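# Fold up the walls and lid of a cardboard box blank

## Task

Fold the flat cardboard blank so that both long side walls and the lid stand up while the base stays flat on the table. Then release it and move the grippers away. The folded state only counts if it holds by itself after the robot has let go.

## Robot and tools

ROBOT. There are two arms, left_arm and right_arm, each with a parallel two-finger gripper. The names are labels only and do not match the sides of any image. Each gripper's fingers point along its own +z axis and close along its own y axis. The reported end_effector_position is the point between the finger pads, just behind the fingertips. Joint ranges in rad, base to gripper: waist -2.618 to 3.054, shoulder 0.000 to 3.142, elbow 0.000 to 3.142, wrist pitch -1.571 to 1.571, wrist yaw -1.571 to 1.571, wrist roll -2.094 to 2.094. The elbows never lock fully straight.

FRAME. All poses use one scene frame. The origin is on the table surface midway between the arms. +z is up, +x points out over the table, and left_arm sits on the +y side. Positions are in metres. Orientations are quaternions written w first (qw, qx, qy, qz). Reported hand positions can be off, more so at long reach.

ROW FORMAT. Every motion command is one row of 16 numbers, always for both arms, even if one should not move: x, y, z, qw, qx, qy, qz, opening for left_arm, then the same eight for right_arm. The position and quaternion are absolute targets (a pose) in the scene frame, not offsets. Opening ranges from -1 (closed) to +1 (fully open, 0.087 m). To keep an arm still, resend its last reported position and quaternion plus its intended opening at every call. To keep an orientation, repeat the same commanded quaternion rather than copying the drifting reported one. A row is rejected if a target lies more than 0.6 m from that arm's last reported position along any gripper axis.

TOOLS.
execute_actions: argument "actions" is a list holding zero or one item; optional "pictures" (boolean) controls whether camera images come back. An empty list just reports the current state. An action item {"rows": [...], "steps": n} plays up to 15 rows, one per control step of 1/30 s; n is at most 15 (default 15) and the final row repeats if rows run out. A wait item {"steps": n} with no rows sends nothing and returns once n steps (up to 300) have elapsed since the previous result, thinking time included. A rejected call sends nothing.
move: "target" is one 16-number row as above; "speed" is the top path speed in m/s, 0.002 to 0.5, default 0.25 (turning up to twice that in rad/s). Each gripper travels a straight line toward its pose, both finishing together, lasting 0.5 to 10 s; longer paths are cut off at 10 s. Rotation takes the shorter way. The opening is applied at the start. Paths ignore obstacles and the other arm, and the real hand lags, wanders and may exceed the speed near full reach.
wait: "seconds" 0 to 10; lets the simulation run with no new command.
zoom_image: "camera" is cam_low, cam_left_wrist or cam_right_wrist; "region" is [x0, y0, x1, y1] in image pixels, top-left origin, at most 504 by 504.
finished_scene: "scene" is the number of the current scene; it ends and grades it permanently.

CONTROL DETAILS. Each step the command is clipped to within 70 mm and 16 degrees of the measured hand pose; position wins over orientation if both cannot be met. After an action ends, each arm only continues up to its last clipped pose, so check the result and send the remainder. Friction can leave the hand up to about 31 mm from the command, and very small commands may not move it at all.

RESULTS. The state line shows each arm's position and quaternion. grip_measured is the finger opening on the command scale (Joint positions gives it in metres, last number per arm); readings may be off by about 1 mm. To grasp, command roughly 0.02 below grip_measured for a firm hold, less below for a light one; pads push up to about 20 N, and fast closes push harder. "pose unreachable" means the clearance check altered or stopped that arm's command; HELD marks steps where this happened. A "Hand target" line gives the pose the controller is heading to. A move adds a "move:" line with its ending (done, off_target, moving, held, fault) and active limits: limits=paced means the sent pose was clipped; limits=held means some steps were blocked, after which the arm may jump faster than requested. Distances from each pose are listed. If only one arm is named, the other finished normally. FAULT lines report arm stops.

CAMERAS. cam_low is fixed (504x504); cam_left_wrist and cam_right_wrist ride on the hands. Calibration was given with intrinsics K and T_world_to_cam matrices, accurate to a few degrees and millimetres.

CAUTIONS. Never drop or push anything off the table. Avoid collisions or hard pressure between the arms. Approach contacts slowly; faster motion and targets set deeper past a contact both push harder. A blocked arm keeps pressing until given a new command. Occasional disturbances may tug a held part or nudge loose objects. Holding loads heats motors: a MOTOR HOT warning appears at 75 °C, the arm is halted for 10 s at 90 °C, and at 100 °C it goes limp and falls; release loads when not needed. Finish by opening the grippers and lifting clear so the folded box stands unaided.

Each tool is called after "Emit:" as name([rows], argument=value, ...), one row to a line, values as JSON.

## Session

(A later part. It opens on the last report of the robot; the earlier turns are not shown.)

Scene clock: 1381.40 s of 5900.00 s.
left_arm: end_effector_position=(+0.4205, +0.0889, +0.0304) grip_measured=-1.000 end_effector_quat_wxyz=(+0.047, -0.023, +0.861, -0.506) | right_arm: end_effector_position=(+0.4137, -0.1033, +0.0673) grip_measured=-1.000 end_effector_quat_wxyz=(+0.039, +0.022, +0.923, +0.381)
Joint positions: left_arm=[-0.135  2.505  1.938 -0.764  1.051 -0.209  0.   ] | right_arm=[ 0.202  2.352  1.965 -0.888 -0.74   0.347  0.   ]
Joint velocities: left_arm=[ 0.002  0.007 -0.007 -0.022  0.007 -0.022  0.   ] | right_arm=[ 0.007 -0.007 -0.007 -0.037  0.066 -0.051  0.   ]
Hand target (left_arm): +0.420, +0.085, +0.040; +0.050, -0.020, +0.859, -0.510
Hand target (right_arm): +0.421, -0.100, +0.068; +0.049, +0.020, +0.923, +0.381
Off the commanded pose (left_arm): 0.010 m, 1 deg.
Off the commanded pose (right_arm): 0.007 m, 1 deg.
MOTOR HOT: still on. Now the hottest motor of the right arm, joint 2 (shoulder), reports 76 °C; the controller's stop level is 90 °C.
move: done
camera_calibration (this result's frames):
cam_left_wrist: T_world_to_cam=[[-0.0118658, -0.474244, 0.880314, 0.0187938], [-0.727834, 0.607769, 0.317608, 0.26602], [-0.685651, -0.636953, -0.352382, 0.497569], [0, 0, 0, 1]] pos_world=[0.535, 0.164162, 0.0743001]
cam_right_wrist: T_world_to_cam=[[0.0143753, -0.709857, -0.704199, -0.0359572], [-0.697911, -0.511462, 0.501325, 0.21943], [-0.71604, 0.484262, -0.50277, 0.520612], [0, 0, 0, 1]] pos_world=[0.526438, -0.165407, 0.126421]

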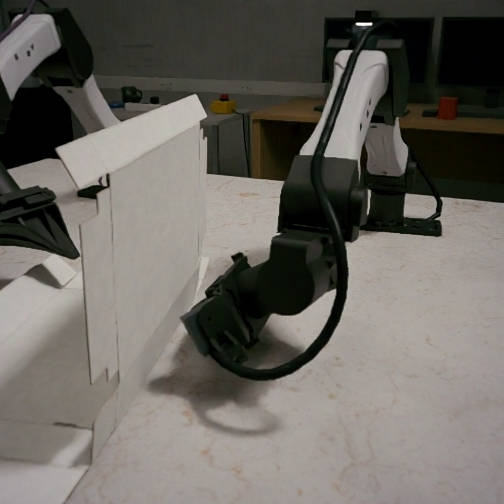

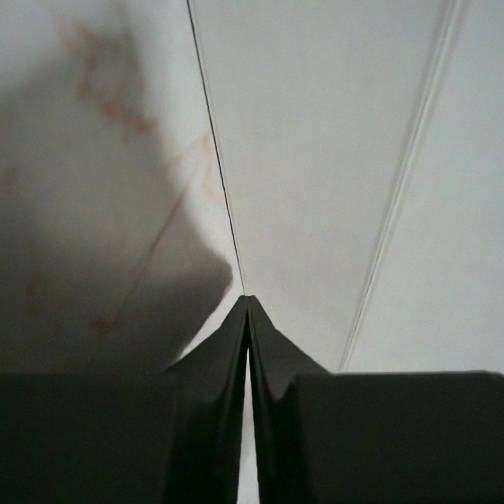

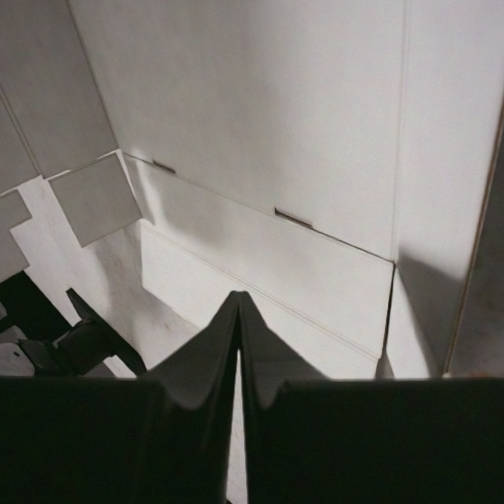

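Over. Repeat with the exact earlier profile.

Emit:
move(target=[0.43,0.085,0.04,0.05,-0.02,0.86,-0.51,-1,0.43,-0.2,0.075,0.05,0.02,0.92,0.38,-1], speed=0.1)

Emit:
move(target=[0.43,0.085,0.04,0.05,-0.02,0.86,-0.51,-1,0.43,-0.195,0.034,0.05,0.02,0.92,0.38,-1], speed=0.05)

Emit:
move(target=[0.43,0.085,0.04,0.05,-0.02,0.86,-0.51,-1,0.43,-0.11,0.058,0.05,0.02,0.92,0.38,-1], speed=0.03)

Scene clock: 1389.13 s of 5900.00 s.
left_arm: end_effector_position=(+0.4298, +0.0887, +0.0427) grip_measured=-1.000 end_effector_quat_wxyz=(+0.062, -0.016, +0.860, -0.507) | right_arm: end_effector_position=(+0.4268, -0.1990, +0.0752) grip_measured=-1.000 end_effector_quat_wxyz=(+0.052, +0.023, +0.924, +0.378)
Joint positions: left_arm=[-0.135  2.505  1.989 -0.779  1.051 -0.212  0.   ] | right_arm=[ 0.002  2.402  2.102 -1.127 -0.772  0.093  0.   ]
Joint velocities: left_arm=[-0.002  0.012 -0.002 -0.007 -0.037 -0.007  0.   ] | right_arm=[-0.022  0.002 -0.007 -0.022 -0.037 -0.037  0.   ]
Hand target (left_arm): +0.430, +0.085, +0.040; +0.051, -0.020, +0.859, -0.509
Hand target (right_arm): +0.429, -0.200, +0.075; +0.052, +0.021, +0.923, +0.381
Off the commanded pose (left_arm): 0.005 m, 1 deg.
Off the commanded pose (right_arm): 0.003 m, 1 deg.
MOTOR HOT: still on. Now the hottest motor of the right arm, joint 2 (shoulder), reports 75 °C; the controller's stop level is 90 °C.
After step 90, 3.23 s passed at rest.
move: done
camera_calibration (this result's frames):
cam_left_wrist: T_world_to_cam=[[-0.0397218, -0.473502, 0.879896, 0.0199674], [-0.738633, 0.606964, 0.293284, 0.274816], [-0.672936, -0.638271, -0.373854, 0.503724], [0, 0, 0, 1]] pos_world=[0.542756, 0.164164, 0.0901514]
cam_right_wrist: T_world_to_cam=[[0.0209341, -0.715793, -0.697999, -0.102987], [-0.71597, -0.498023, 0.489245, 0.186898], [-0.697817, 0.489504, -0.522912, 0.575121], [0, 0, 0, 1]] pos_world=[0.537299, -0.262162, 0.137413]

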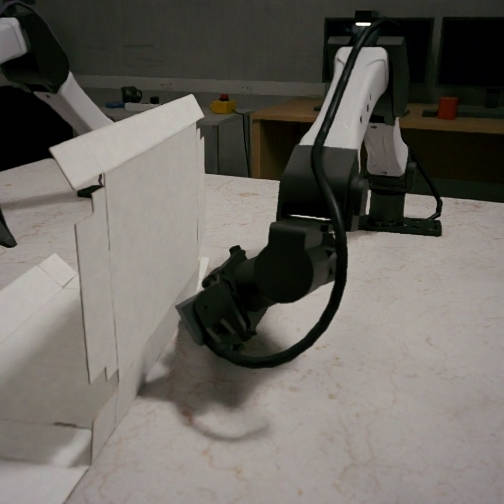

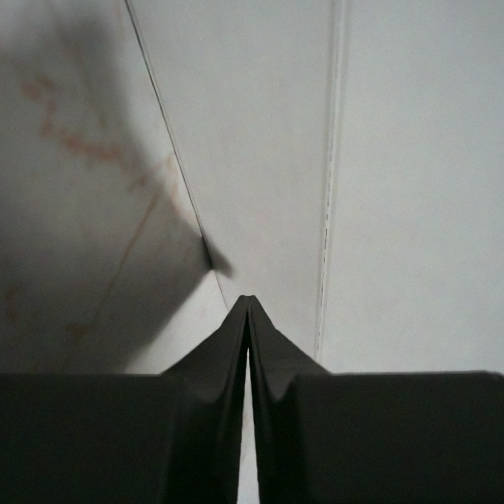

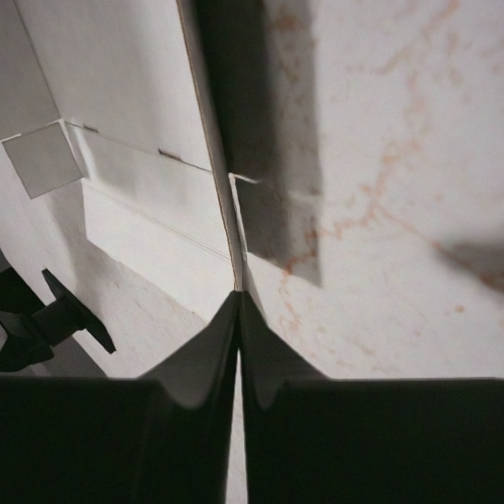

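Scene clock: 1390.33 s of 5900.00 s.
left_arm: end_effector_position=(+0.4297, +0.0887, +0.0427) grip_measured=-1.000 end_effector_quat_wxyz=(+0.061, -0.016, +0.860, -0.507) | right_arm: end_effector_position=(+0.4331, -0.1991, +0.0425) grip_measured=-1.000 end_effector_quat_wxyz=(+0.057, +0.021, +0.924, +0.378)
Joint positions: left_arm=[-0.135  2.505  1.989 -0.78   1.051 -0.212  0.   ] | right_arm=[ 0.002  2.442  2.043 -1.018 -0.772  0.093  0.   ]
Joint velocities: left_arm=[-0.002  0.002 -0.002  0.022 -0.066  0.022  0.   ] | right_arm=[-0.007 -0.007 -0.002  0.007 -0.037  0.022  0.   ]
Hand target (left_arm): +0.430, +0.085, +0.040; +0.051, -0.021, +0.859, -0.509
Hand target (right_arm): +0.430, -0.195, +0.034; +0.050, +0.020, +0.923, +0.381
Off the commanded pose (left_arm): 0.005 m, 1 deg.
Off the commanded pose (right_arm): 0.010 m, 1 deg.
MOTOR HOT: still on. Now the hottest motor of the right arm, joint 2 (shoulder), reports 75 °C; the controller's stop level is 90 °C.
move: done
camera_calibration (this result's frames):
cam_left_wrist: T_world_to_cam=[[-0.0386722, -0.473479, 0.879956, 0.0194936], [-0.738423, 0.60684, 0.294071, 0.274613], [-0.673229, -0.638407, -0.373096, 0.503749], [0, 0, 0, 1]] pos_world=[0.542672, 0.16418, 0.0900372]
cam_right_wrist: T_world_to_cam=[[0.0284991, -0.715933, -0.697587, -0.129396], [-0.720964, -0.498114, 0.481761, 0.209815], [-0.692386, 0.489205, -0.530358, 0.560307], [0, 0, 0, 1]] pos_world=[0.542906, -0.262232, 0.105818]

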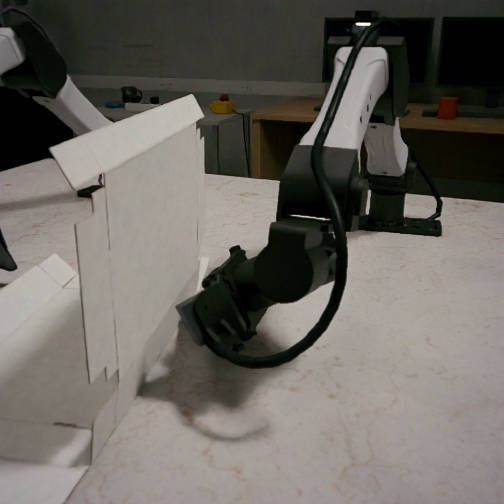

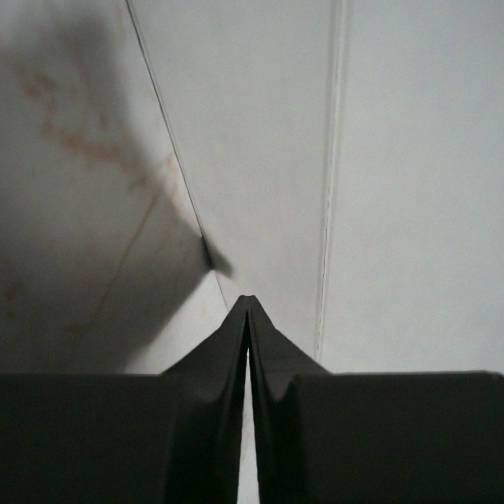

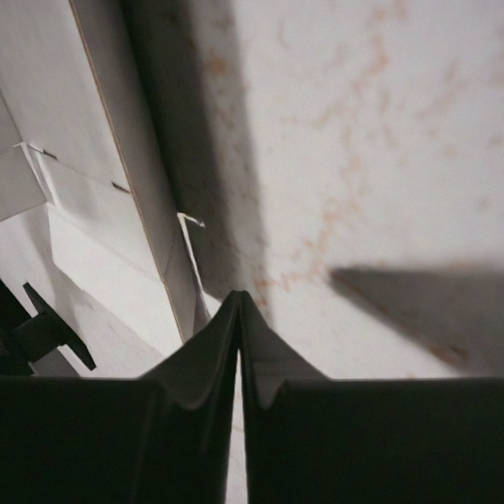

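Scene clock: 1393.57 s of 5900.00 s.
left_arm: end_effector_position=(+0.4297, +0.0887, +0.0427) grip_measured=-1.000 end_effector_quat_wxyz=(+0.061, -0.016, +0.860, -0.507) | right_arm: end_effector_position=(+0.4289, -0.1291, +0.0411) grip_measured=-1.000 end_effector_quat_wxyz=(+0.034, +0.035, +0.931, +0.362)
Joint positions: left_arm=[-0.135  2.505  1.989 -0.78   1.051 -0.212  0.   ] | right_arm=[ 0.154  2.442  2.043 -0.933 -0.713  0.3    0.   ]
Joint velocities: left_arm=[-0.002 -0.012  0.017 -0.022  0.022 -0.037  0.   ] | right_arm=[ 0.002 -0.002 -0.007  0.022 -0.051 -0.007  0.   ]
Hand target (left_arm): +0.430, +0.085, +0.040; +0.051, -0.020, +0.859, -0.509
Hand target (right_arm): +0.430, -0.111, +0.058; +0.048, +0.019, +0.923, +0.382
Off the commanded pose (left_arm): 0.005 m, 1 deg.
Off the commanded pose (right_arm): 0.026 m, 3 deg.
MOTOR HOT: still on. Now the hottest motor of the right arm, joint 2 (shoulder), reports 76 °C; the controller's stop level is 90 °C.
move: off_target (right_arm)
camera_calibration (this result's frames):
cam_left_wrist: T_world_to_cam=[[-0.0386722, -0.473479, 0.879956, 0.0194936], [-0.738423, 0.60684, 0.294071, 0.274613], [-0.673229, -0.638407, -0.373096, 0.503749], [0, 0, 0, 1]] pos_world=[0.542672, 0.16418, 0.0900372]
cam_right_wrist: T_world_to_cam=[[-0.0154403, -0.737419, -0.675259, -0.0649433], [-0.698022, -0.475591, 0.535331, 0.233261], [-0.71591, 0.479611, -0.507391, 0.530332], [0, 0, 0, 1]] pos_world=[0.541488, -0.191307, 0.100361]

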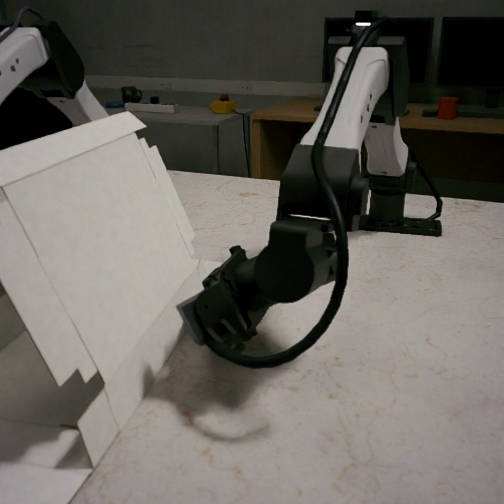

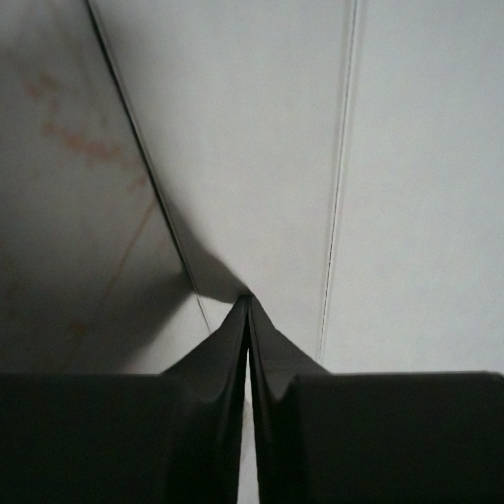

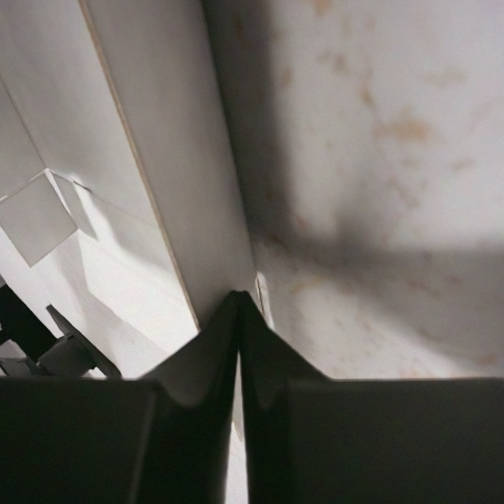

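Emit:
move(target=[0.43,0.085,0.03,0.05,-0.02,0.86,-0.51,-1,0.43,-0.105,0.082,0.05,0.02,0.92,0.38,-1], speed=0.015)

Scene clock: 1401.73 s of 5900.00 s.
left_arm: end_effector_position=(+0.4302, +0.0900, +0.0419) grip_measured=-1.000 end_effector_quat_wxyz=(+0.061, -0.018, +0.858, -0.510) | right_arm: end_effector_position=(+0.4273, -0.1262, +0.0526) grip_measured=-1.000 end_effector_quat_wxyz=(+0.032, +0.038, +0.933, +0.356)
Joint positions: left_arm=[-0.13   2.509  1.989 -0.777  1.058 -0.213  0.   ] | right_arm=[ 0.163  2.429  2.071 -0.973 -0.698  0.314  0.   ]
Joint velocities: left_arm=[ 0.002  0.012 -0.012 -0.081 -0.007 -0.022  0.   ] | right_arm=[-0.007  0.002 -0.002 -0.037 -0.007 -0.066  0.   ]
Hand target (left_arm): +0.430, +0.085, +0.030; +0.050, -0.020, +0.859, -0.509
Hand target (right_arm): +0.428, -0.106, +0.082; +0.049, +0.019, +0.923, +0.381
Off the commanded pose (left_arm): 0.013 m, 1 deg.
Off the commanded pose (right_arm): 0.036 m, 4 deg.
MOTOR HOT: still on. Now the hottest motor of the right arm, joint 2 (shoulder), reports 79 °C; the controller's stop level is 90 °C.
After step 90, 1.77 s passed at rest.
move: off_target (left_arm, right_arm)
camera_calibration (this result's frames):
cam_left_wrist: T_world_to_cam=[[-0.0354797, -0.467031, 0.883529, 0.0187054], [-0.739269, 0.607165, 0.291259, 0.274796], [-0.672475, -0.642832, -0.366804, 0.504487], [0, 0, 0, 1]] pos_world=[0.543067, 0.166189, 0.0884839]
cam_right_wrist: T_world_to_cam=[[-0.0229229, -0.745989, -0.665564, -0.0534219], [-0.696724, -0.465522, 0.54577, 0.22751], [-0.716973, 0.476225, -0.509077, 0.533714], [0, 0, 0, 1]] pos_world=[0.539945, -0.188109, 0.111978]

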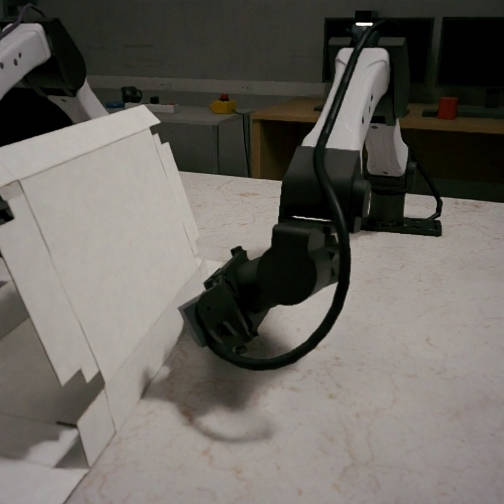

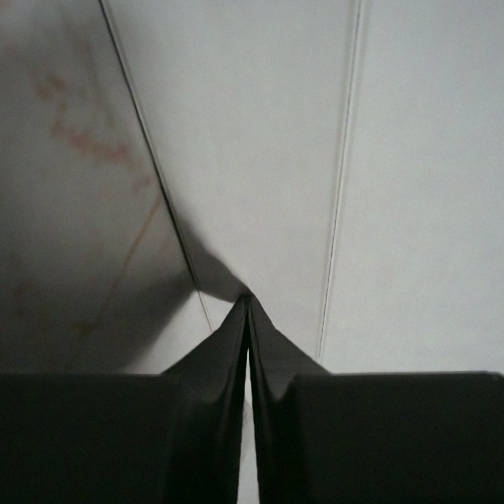

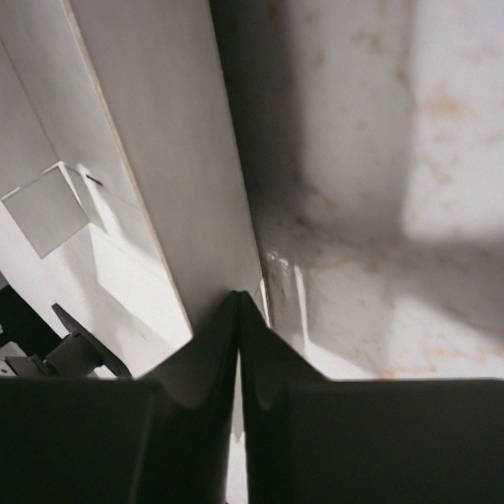

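Emit:
move(target=[0.43,0.085,0.03,0.05,-0.02,0.86,-0.51,-1,0.43,-0.165,0.052,0.05,0.02,0.92,0.38,-1], speed=0.03)

Emit:
move(target=[0.43,0.085,0.03,0.05,-0.02,0.86,-0.51,-1,0.43,-0.11,0.064,0.05,0.02,0.92,0.38,-1], speed=0.03)

Scene clock: 1408.30 s of 5900.00 s.
left_arm: end_effector_position=(+0.4290, +0.0916, +0.0321) grip_measured=-1.000 end_effector_quat_wxyz=(+0.052, -0.025, +0.858, -0.510) | right_arm: end_effector_position=(+0.4327, -0.1616, +0.0497) grip_measured=-1.000 end_effector_quat_wxyz=(+0.051, +0.021, +0.925, +0.377)
Joint positions: left_arm=[-0.127  2.531  1.989 -0.777  1.059 -0.213  0.   ] | right_arm=[ 0.08   2.429  2.045 -0.975 -0.757  0.191  0.   ]
Joint velocities: left_arm=[-0.012 -0.002 -0.007 -0.051  0.022 -0.051  0.   ] | right_arm=[-0.012 -0.007  0.002  0.007 -0.037 -0.037  0.   ]
Hand target (left_arm): +0.430, +0.085, +0.030; +0.050, -0.020, +0.859, -0.509
Hand target (right_arm): +0.430, -0.165, +0.052; +0.050, +0.020, +0.923, +0.381
Off the commanded pose (left_arm): 0.007 m, 1 deg.
Off the commanded pose (right_arm): 0.005 m, 1 deg.
MOTOR HOT: still on. Now the hottest motor of the right arm, joint 2 (shoulder), reports 81 °C; the controller's stop level is 90 °C.
After step 90, 2.00 s passed at rest.
move: done
camera_calibration (this result's frames):
cam_left_wrist: T_world_to_cam=[[-0.0147429, -0.466643, 0.884323, 0.0191127], [-0.734724, 0.604939, 0.306968, 0.273597], [-0.678206, -0.645208, -0.351773, 0.503337], [0, 0, 0, 1]] pos_world=[0.542666, 0.168166, 0.0761729]
cam_right_wrist: T_world_to_cam=[[0.0252763, -0.716855, -0.696764, -0.0962645], [-0.712996, -0.501471, 0.490065, 0.220363], [-0.700712, 0.484403, -0.52379, 0.547998], [0, 0, 0, 1]] pos_world=[0.54354, -0.223954, 0.11197]

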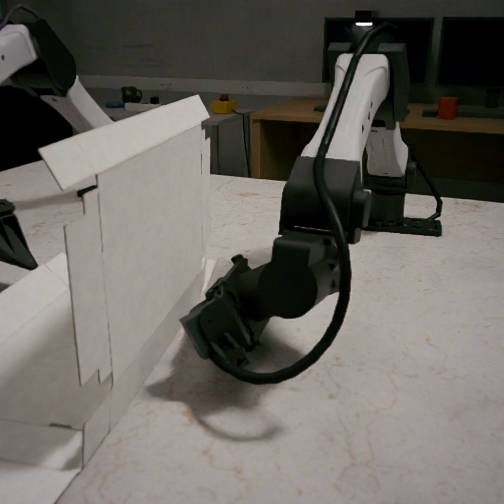

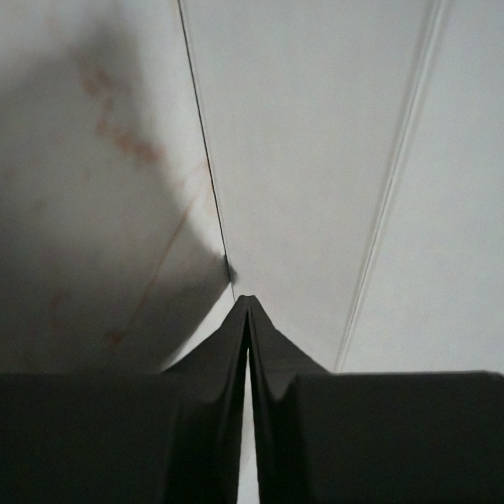

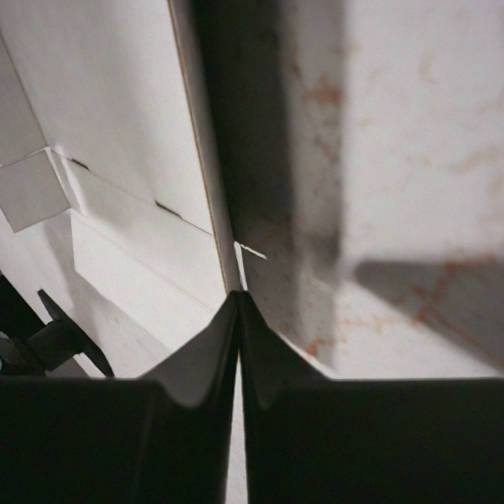

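Scene clock: 1410.30 s of 5900.00 s.
left_arm: end_effector_position=(+0.4291, +0.0917, +0.0320) grip_measured=-1.000 end_effector_quat_wxyz=(+0.052, -0.025, +0.858, -0.510) | right_arm: end_effector_position=(+0.4284, -0.1288, +0.0517) grip_measured=-1.000 end_effector_quat_wxyz=(+0.038, +0.034, +0.929, +0.365)
Joint positions: left_arm=[-0.127  2.531  1.989 -0.777  1.058 -0.213  0.   ] | right_arm=[ 0.153  2.421  2.045 -0.945 -0.718  0.303  0.   ]
Joint velocities: left_arm=[ 0.022 -0.002  0.002  0.051  0.051  0.022  0.   ] | right_arm=[ 0.002  0.012 -0.012 -0.037  0.037 -0.007  0.   ]
Hand target (left_arm): +0.430, +0.085, +0.030; +0.050, -0.020, +0.859, -0.509
Hand target (right_arm): +0.430, -0.111, +0.064; +0.049, +0.019, +0.923, +0.381
Off the commanded pose (left_arm): 0.007 m, 1 deg.
Off the commanded pose (right_arm): 0.023 m, 3 deg.
MOTOR HOT: still on. Now the hottest motor of the right arm, joint 2 (shoulder), reports 81 °C; the controller's stop level is 90 °C.
move: off_target (right_arm)
camera_calibration (this result's frames):
cam_left_wrist: T_world_to_cam=[[-0.0146595, -0.467299, 0.883978, 0.0192792], [-0.734841, 0.604573, 0.30741, 0.273688], [-0.678081, -0.645076, -0.352253, 0.503305], [0, 0, 0, 1]] pos_world=[0.542682, 0.168215, 0.0761138]
cam_right_wrist: T_world_to_cam=[[-0.0115486, -0.732933, -0.680203, -0.0583941], [-0.703259, -0.477626, 0.526593, 0.22976], [-0.71084, 0.48444, -0.509926, 0.533787], [0, 0, 0, 1]] pos_world=[0.540344, -0.191648, 0.111482]

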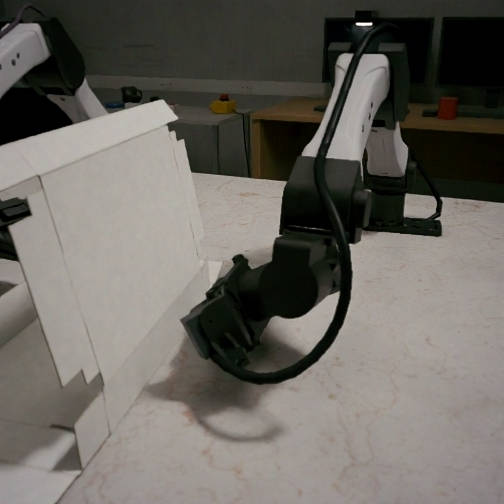

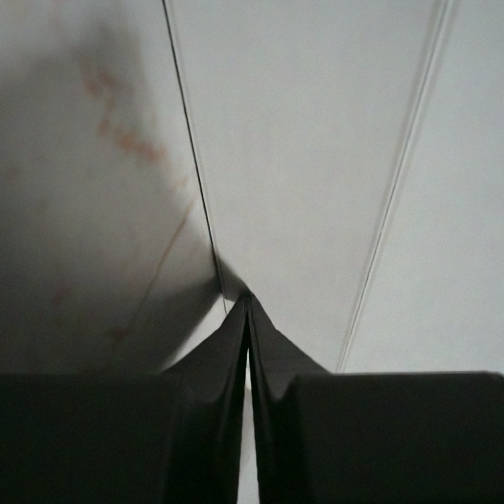

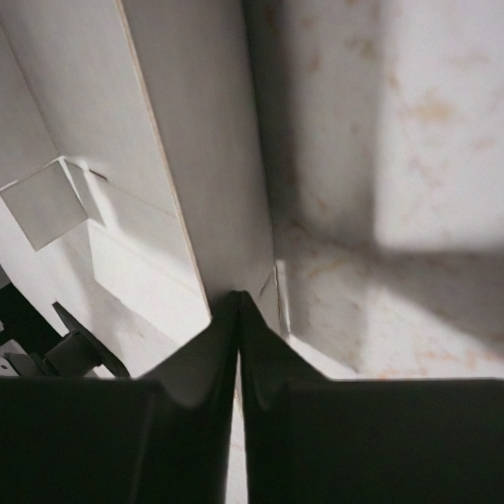

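Mid-height contact. Continue.

Emit:
move(target=[0.43,0.075,0.03,0.05,-0.02,0.86,-0.51,-1,0.43,-0.07,0.055,0.05,0.02,0.92,0.38,-1], speed=0.025)

Scene clock: 1417.23 s of 5900.00 s.
left_arm: end_effector_position=(+0.4331, +0.0939, +0.0318) grip_measured=-1.000 end_effector_quat_wxyz=(+0.055, -0.035, +0.859, -0.507) | right_arm: end_effector_position=(+0.4273, -0.0995, +0.0509) grip_measured=-1.000 end_effector_quat_wxyz=(+0.037, +0.042, +0.932, +0.357)
Joint positions: left_arm=[-0.122  2.531  1.989 -0.759  1.05  -0.241  0.   ] | right_arm=[ 0.216  2.421  2.045 -0.896 -0.682  0.395  0.   ]
Joint velocities: left_arm=[-0.012  0.007 -0.017 -0.051 -0.007 -0.007  0.   ] | right_arm=[-0.002  0.012 -0.002 -0.037  0.007  0.007  0.   ]
Hand target (left_arm): +0.429, +0.075, +0.030; +0.049, -0.020, +0.859, -0.510
Hand target (right_arm): +0.429, -0.071, +0.056; +0.047, +0.019, +0.923, +0.381
Off the commanded pose (left_arm): 0.019 m, 2 deg.
Off the commanded pose (right_arm): 0.030 m, 4 deg.
MOTOR HOT: still on. Now the hottest motor of the right arm, joint 2 (shoulder), reports 82 °C; the controller's stop level is 90 °C.
After step 90, 1.33 s passed at rest.
move: off_target (left_arm, right_arm)
camera_calibration (this result's frames):
cam_left_wrist: T_world_to_cam=[[-0.000451011, -0.471187, 0.882033, 0.0148317], [-0.745018, 0.588514, 0.314006, 0.281048], [-0.667044, -0.656989, -0.351308, 0.5037], [0, 0, 0, 1]] pos_world=[0.545383, 0.172513, 0.0756209]
cam_right_wrist: T_world_to_cam=[[-0.0270621, -0.743614, -0.668061, -0.0325464], [-0.705572, -0.459206, 0.53972, 0.245594], [-0.708121, 0.485972, -0.512247, 0.517561], [0, 0, 0, 1]] pos_world=[0.538899, -0.162944, 0.110824]

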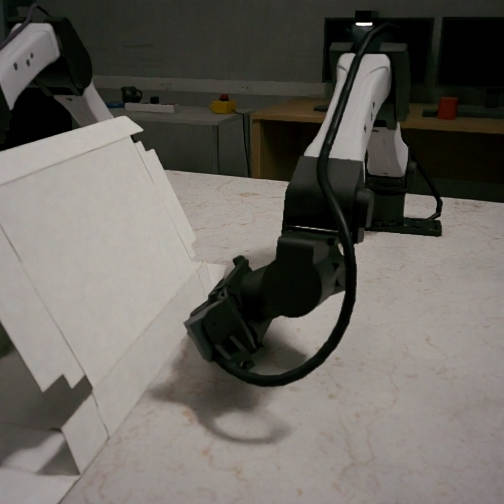

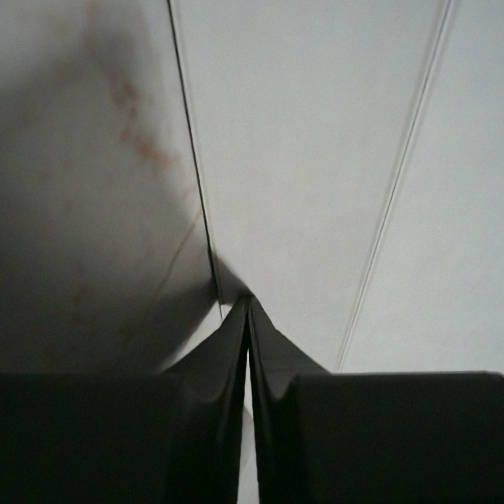

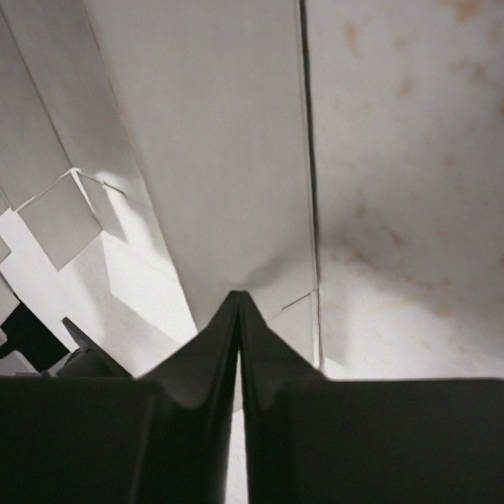

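Good. Forward-down.

Emit:
move(target=[0.43,0.075,0.03,0.05,-0.02,0.86,-0.51,-1,0.43,-0.06,0.015,0.06,0.02,0.94,0.33,-1], speed=0.025)

Scene clock: 1421.90 s of 5900.00 s.
left_arm: end_effector_position=(+0.4390, +0.1042, +0.0312) grip_measured=-1.000 end_effector_quat_wxyz=(+0.067, -0.040, +0.859, -0.505) | right_arm: end_effector_position=(+0.4403, -0.0943, +0.0399) grip_measured=-1.000 end_effector_quat_wxyz=(+0.077, +0.036, +0.946, +0.312)
Joint positions: left_arm=[-0.102  2.531  1.989 -0.743  1.046 -0.241  0.   ] | right_arm=[ 0.252  2.421  2.045 -0.833 -0.559  0.415  0.   ]
Joint velocities: left_arm=[ 0.002 -0.002 -0.007  0.051  0.037 -0.022  0.   ] | right_arm=[-0.012  0.002  0.002 -0.022 -0.066  0.037  0.   ]
Hand target (left_arm): +0.429, +0.076, +0.030; +0.050, -0.020, +0.859, -0.510
Hand target (right_arm): +0.428, -0.063, +0.016; +0.057, +0.019, +0.942, +0.329
Off the commanded pose (left_arm): 0.031 m, 3 deg.
Off the commanded pose (right_arm): 0.044 m, 3 deg.
MOTOR HOT: still on. Now the hottest motor of the right arm, joint 2 (shoulder), reports 81 °C; the controller's stop level is 90 °C.
move: off_target (left_arm, right_arm)
camera_calibration (this result's frames):
cam_left_wrist: T_world_to_cam=[[-0.00387659, -0.474842, 0.880062, 0.022117], [-0.762576, 0.570713, 0.304572, 0.289427], [-0.646887, -0.669934, -0.364316, 0.507065], [0, 0, 0, 1]] pos_world=[0.548809, 0.185023, 0.0771162]
cam_right_wrist: T_world_to_cam=[[0.0047686, -0.805013, -0.593237, -0.0584152], [-0.753424, -0.392965, 0.527191, 0.290865], [-0.657518, 0.444445, -0.60839, 0.496229], [0, 0, 0, 1]] pos_world=[0.545702, -0.153272, 0.113906]

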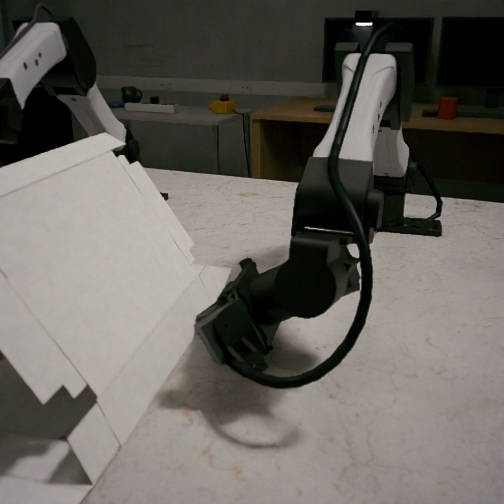

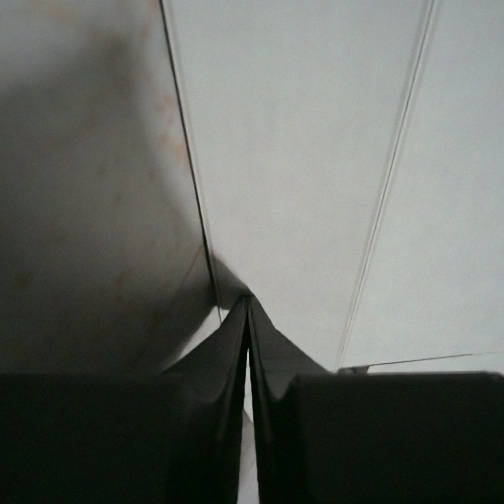

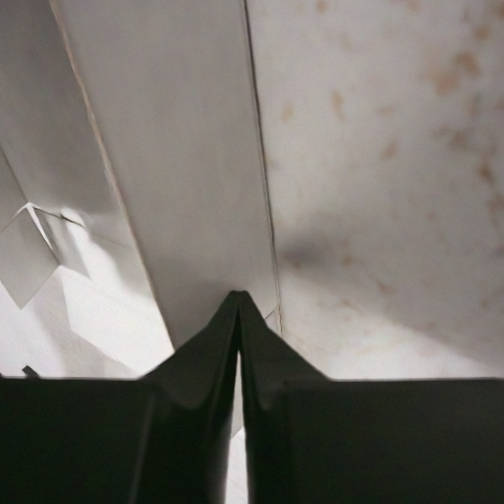

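Emit:
move(target=[0.43,0.055,0.03,0.05,-0.02,0.86,-0.51,-1,0.43,-0.05,0.06,0.05,0.02,0.92,0.38,-1], speed=0.025)

Scene clock: 1428.70 s of 5900.00 s.
left_arm: end_effector_position=(+0.4481, +0.0945, +0.0314) grip_measured=-1.000 end_effector_quat_wxyz=(+0.079, -0.043, +0.861, -0.501) | right_arm: end_effector_position=(+0.4350, -0.1016, +0.0414) grip_measured=-1.000 end_effector_quat_wxyz=(+0.060, +0.050, +0.946, +0.314)
Joint positions: left_arm=[-0.122  2.531  1.989 -0.671  1.026 -0.306  0.   ] | right_arm=[ 0.236  2.419  2.045 -0.872 -0.573  0.42   0.   ]
Joint velocities: left_arm=[-0.002 -0.012 -0.002 -0.037  0.022 -0.037  0.   ] | right_arm=[-0.007  0.012  0.002  0.037 -0.007 -0.037  0.   ]
Hand target (left_arm): +0.429, +0.057, +0.030; +0.049, -0.020, +0.859, -0.509
Hand target (right_arm): +0.426, -0.054, +0.061; +0.047, +0.018, +0.924, +0.378
Off the commanded pose (left_arm): 0.043 m, 4 deg.
Off the commanded pose (right_arm): 0.055 m, 9 deg.
MOTOR HOT: still on. Now the hottest motor of the right arm, joint 2 (shoulder), reports 80 °C; the controller's stop level is 90 °C.
After step 90, 0.40 s passed at rest.
move: off_target (left_arm, right_arm)
camera_calibration (this result's frames):
cam_left_wrist: T_world_to_cam=[[-0.0100208, -0.482465, 0.875858, 0.0210153], [-0.77691, 0.555192, 0.296938, 0.310051], [-0.629532, -0.677488, -0.380395, 0.499985], [0, 0, 0, 1]] pos_world=[0.555849, 0.176734, 0.0797194]
cam_right_wrist: T_world_to_cam=[[-0.0319758, -0.801478, -0.597168, -0.0469291], [-0.73702, -0.384662, 0.555731, 0.275723], [-0.675115, 0.457895, -0.578405, 0.504653], [0, 0, 0, 1]] pos_world=[0.542411, -0.16263, 0.110642]

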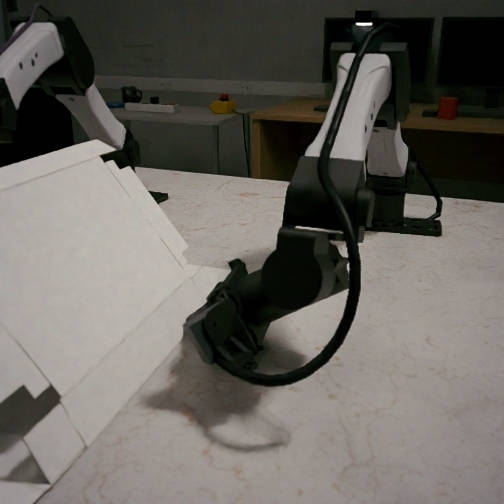

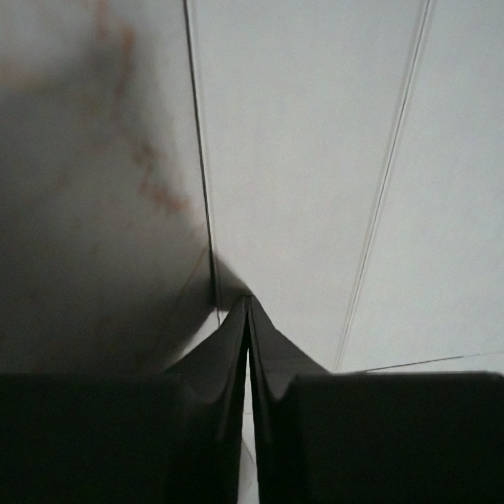

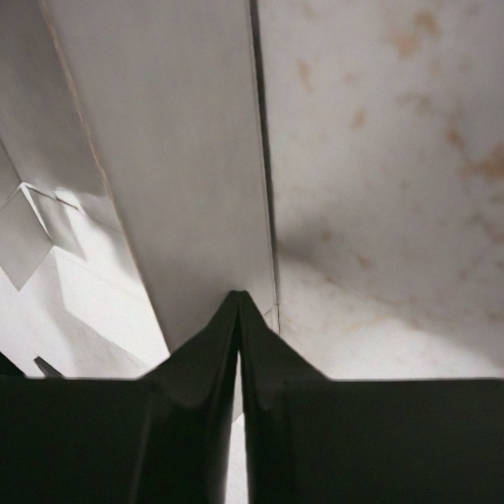

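Re-engage the same good way, then continue horizontally longer.

Emit:
move(target=[0.43,0.08,0.03,0.05,-0.02,0.86,-0.51,-1,0.43,-0.17,0.054,0.05,0.02,0.92,0.38,-1], speed=0.04)

Emit:
move(target=[0.43,0.08,0.03,0.05,-0.02,0.86,-0.51,-1,0.43,-0.11,0.066,0.05,0.02,0.92,0.38,-1], speed=0.03)

Emit:
move(target=[0.43,0.065,0.03,0.05,-0.02,0.86,-0.51,-1,0.43,-0.055,0.055,0.05,0.02,0.92,0.38,-1], speed=0.025)

Scene clock: 1439.23 s of 5900.00 s.
left_arm: end_effector_position=(+0.4350, +0.0857, +0.0315) grip_measured=-1.000 end_effector_quat_wxyz=(+0.061, -0.024, +0.860, -0.507) | right_arm: end_effector_position=(+0.4306, -0.1668, +0.0502) grip_measured=-1.000 end_effector_quat_wxyz=(+0.052, +0.021, +0.924, +0.377)
Joint positions: left_arm=[-0.14   2.531  1.989 -0.73   1.045 -0.249  0.   ] | right_arm=[ 0.069  2.419  2.029 -0.977 -0.759  0.179  0.   ]
Joint velocities: left_arm=[ 0.002 -0.007 -0.012 -0.095  0.007 -0.022  0.   ] | right_arm=[ 0.012 -0.022 -0.017 -0.066 -0.051 -0.007  0.   ]
Hand target (left_arm): +0.430, +0.080, +0.030; +0.050, -0.021, +0.859, -0.510
Hand target (right_arm): +0.429, -0.170, +0.054; +0.051, +0.020, +0.923, +0.381
Off the commanded pose (left_arm): 0.008 m, 1 deg.
Off the commanded pose (right_arm): 0.005 m, 1 deg.
MOTOR HOT: still on. Now the hottest motor of the right arm, joint 2 (shoulder), reports 80 °C; the controller's stop level is 90 °C.
After step 90, 5.23 s passed at rest.
move: done
camera_calibration (this result's frames):
cam_left_wrist: T_world_to_cam=[[-0.0250257, -0.473967, 0.880187, 0.022221], [-0.744393, 0.596528, 0.300056, 0.286888], [-0.667273, -0.647695, -0.367746, 0.499247], [0, 0, 0, 1]] pos_world=[0.547248, 0.162756, 0.0779551]
cam_right_wrist: T_world_to_cam=[[0.0244255, -0.716593, -0.697064, -0.0991473], [-0.713943, -0.500585, 0.489592, 0.216604], [-0.699778, 0.485705, -0.523833, 0.549195], [0, 0, 0, 1]] pos_world=[0.541379, -0.229367, 0.112527]

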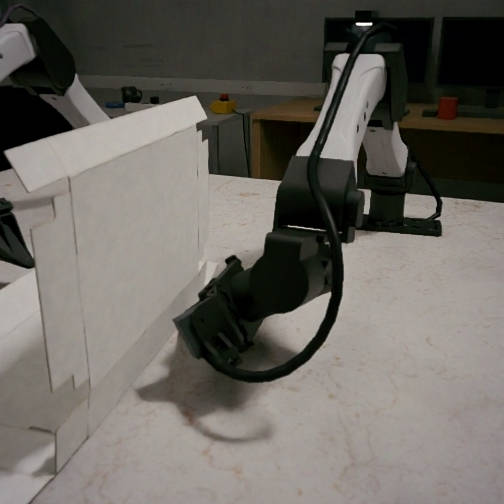

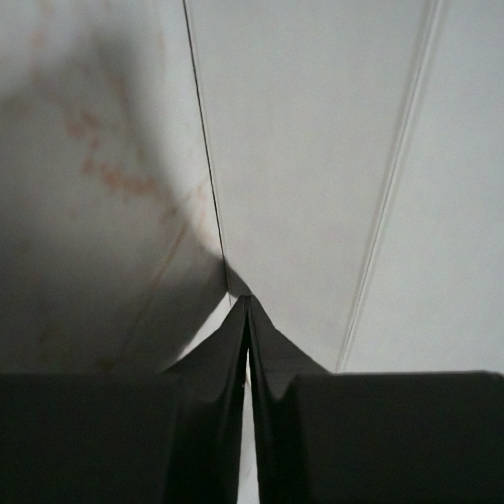

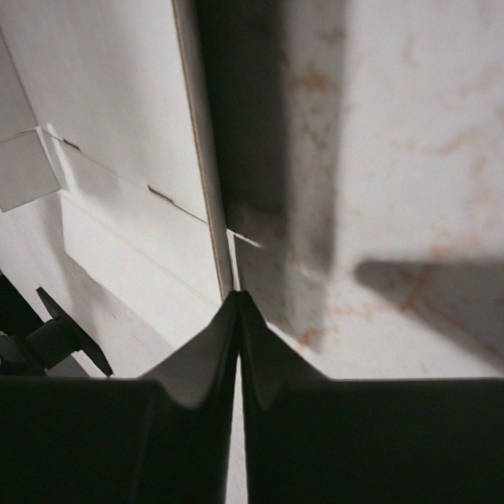

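Scene clock: 1441.47 s of 5900.00 s.
left_arm: end_effector_position=(+0.4355, +0.0874, +0.0313) grip_measured=-1.000 end_effector_quat_wxyz=(+0.063, -0.024, +0.860, -0.506) | right_arm: end_effector_position=(+0.4243, -0.1242, +0.0652) grip_measured=-1.000 end_effector_quat_wxyz=(+0.034, +0.035, +0.923, +0.381)
Joint positions: left_arm=[-0.137  2.531  1.989 -0.73   1.045 -0.247  0.   ] | right_arm=[ 0.154  2.4    2.042 -0.959 -0.751  0.313  0.   ]
Joint velocities: left_arm=[ 0.002 -0.012 -0.007  0.007  0.022  0.037  0.   ] | right_arm=[ 0.007 -0.002 -0.002 -0.007 -0.007 -0.007  0.   ]
Hand target (left_arm): +0.430, +0.080, +0.030; +0.050, -0.020, +0.859, -0.509
Hand target (right_arm): +0.430, -0.110, +0.067; +0.049, +0.020, +0.923, +0.382
Off the commanded pose (left_arm): 0.009 m, 2 deg.
Off the commanded pose (right_arm): 0.015 m, 3 deg.
MOTOR HOT: still on. Now the hottest motor of the right arm, joint 2 (shoulder), reports 80 °C; the controller's stop level is 90 °C.
move: off_target (right_arm)
camera_calibration (this result's frames):
cam_left_wrist: T_world_to_cam=[[-0.0256186, -0.474614, 0.879821, 0.0235036], [-0.746447, 0.594504, 0.298966, 0.287446], [-0.664951, -0.649081, -0.369505, 0.499872], [0, 0, 0, 1]] pos_world=[0.547556, 0.164725, 0.0780894]
cam_right_wrist: T_world_to_cam=[[-0.0138893, -0.709308, -0.704762, -0.040356], [-0.698545, -0.497423, 0.514398, 0.218319], [-0.715432, 0.499453, -0.488574, 0.537892], [0, 0, 0, 1]] pos_world=[0.53677, -0.188679, 0.122056]

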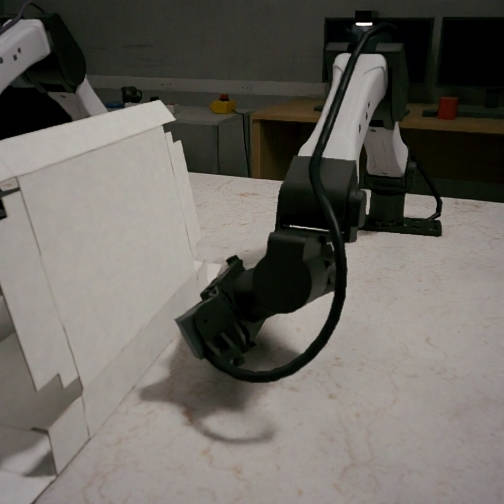

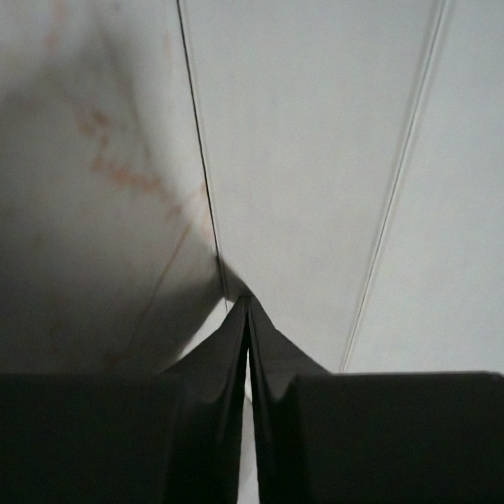

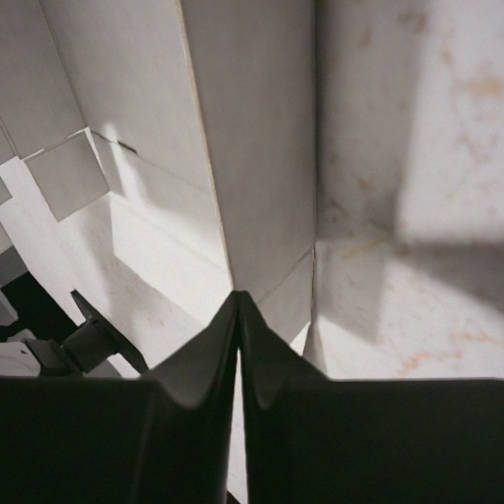

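Scene clock: 1444.50 s of 5900.00 s.
left_arm: end_effector_position=(+0.4402, +0.0910, +0.0314) grip_measured=-1.000 end_effector_quat_wxyz=(+0.066, -0.036, +0.860, -0.504) | right_arm: end_effector_position=(+0.4240, -0.0834, +0.0611) grip_measured=-1.000 end_effector_quat_wxyz=(+0.041, +0.039, +0.931, +0.360)
Joint positions: left_arm=[-0.129  2.531  1.989 -0.711  1.037 -0.276  0.   ] | right_arm=[ 0.249  2.4    2.042 -0.881 -0.676  0.433  0.   ]
Joint velocities: left_arm=[-0.017  0.002  0.002 -0.022 -0.066 -0.007  0.   ] | right_arm=[ 0.007 -0.012 -0.007  0.007 -0.066 -0.095  0.   ]
Hand target (left_arm): +0.429, +0.066, +0.030; +0.049, -0.020, +0.859, -0.509
Hand target (right_arm): +0.428, -0.057, +0.056; +0.048, +0.019, +0.923, +0.381
Off the commanded pose (left_arm): 0.028 m, 3 deg.
Off the commanded pose (right_arm): 0.030 m, 4 deg.
MOTOR HOT: still on. Now the hottest motor of the right arm, joint 2 (shoulder), reports 80 °C; the controller's stop level is 90 °C.
move: off_target (left_arm, right_arm)
camera_calibration (this result's frames):
cam_left_wrist: T_world_to_cam=[[-0.00937996, -0.477586, 0.878535, 0.0184578], [-0.758761, 0.575641, 0.304827, 0.295701], [-0.651301, -0.663739, -0.367773, 0.500657], [0, 0, 0, 1]] pos_world=[0.550618, 0.170903, 0.0777748]
cam_right_wrist: T_world_to_cam=[[-0.0186306, -0.740052, -0.672292, -0.0168483], [-0.709162, -0.464215, 0.530655, 0.24679], [-0.7048, 0.48665, -0.516168, 0.511404], [0, 0, 0, 1]] pos_world=[0.535137, -0.14678, 0.121683]

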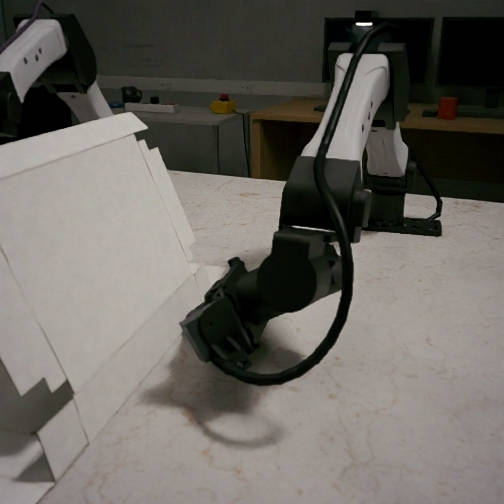

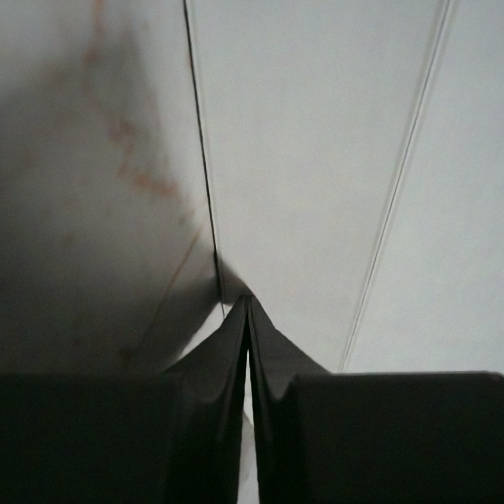

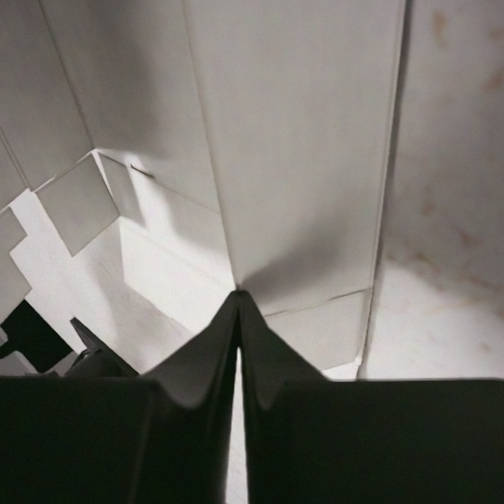

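Emit:
move(target=[0.43,0.065,0.03,0.05,-0.02,0.86,-0.51,-1,0.43,-0.05,0.025,0.05,0.02,0.92,0.38,-1], speed=0.02)

Scene clock: 1449.90 s of 5900.00 s.
left_arm: end_effector_position=(+0.4428, +0.0927, +0.0313) grip_measured=-1.000 end_effector_quat_wxyz=(+0.072, -0.035, +0.860, -0.503) | right_arm: end_effector_position=(+0.4385, -0.0736, +0.0520) grip_measured=-1.000 end_effector_quat_wxyz=(+0.067, +0.031, +0.924, +0.376)
Joint positions: left_arm=[-0.126  2.531  1.989 -0.698  1.035 -0.278  0.   ] | right_arm=[ 0.257  2.424  2.03  -0.77  -0.69   0.453  0.   ]
Joint velocities: left_arm=[-0.012 -0.007 -0.017  0.051 -0.051 -0.007  0.   ] | right_arm=[-0.007  0.017 -0.012  0.051 -0.037  0.037  0.   ]
Hand target (left_arm): +0.429, +0.066, +0.030; +0.049, -0.020, +0.859, -0.509
Hand target (right_arm): +0.428, -0.052, +0.026; +0.049, +0.019, +0.923, +0.380
Off the commanded pose (left_arm): 0.031 m, 3 deg.
Off the commanded pose (right_arm): 0.037 m, 2 deg.
MOTOR HOT: still on. Now the hottest motor of the right arm, joint 2 (shoulder), reports 78 °C; the controller's stop level is 90 °C.
move: off_target (left_arm, right_arm)
camera_calibration (this result's frames):
cam_left_wrist: T_world_to_cam=[[-0.016756, -0.479203, 0.877544, 0.0228163], [-0.764759, 0.571526, 0.297492, 0.300053], [-0.644098, -0.666125, -0.376051, 0.50066], [0, 0, 0, 1]] pos_world=[0.552325, 0.172948, 0.0789884]
cam_right_wrist: T_world_to_cam=[[0.0175279, -0.718149, -0.695669, -0.0284804], [-0.738223, -0.478549, 0.475413, 0.281056], [-0.674329, 0.505226, -0.538542, 0.501411], [0, 0, 0, 1]] pos_world=[0.546097, -0.13928, 0.1166]

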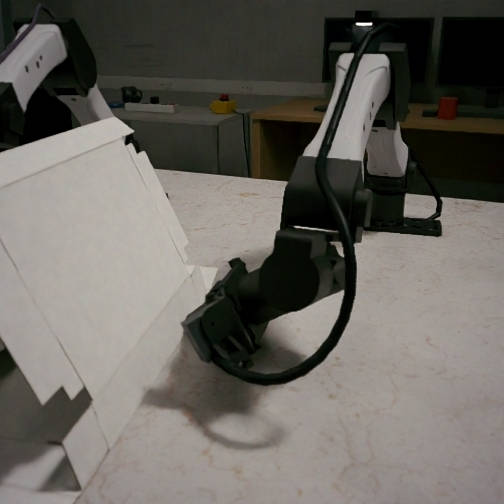

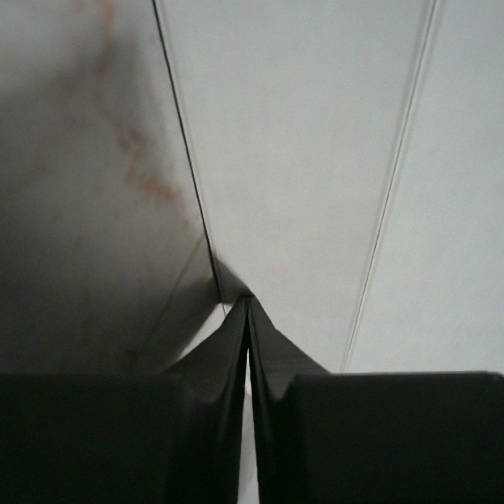

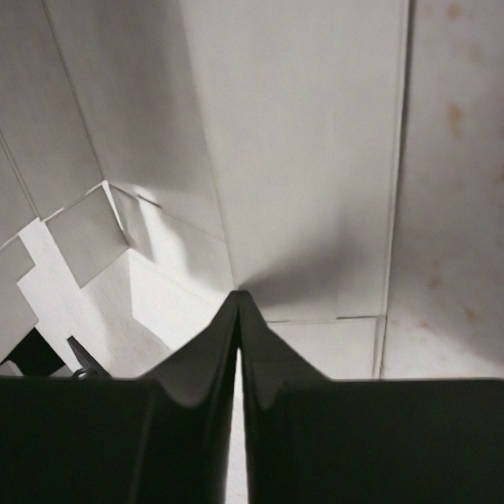

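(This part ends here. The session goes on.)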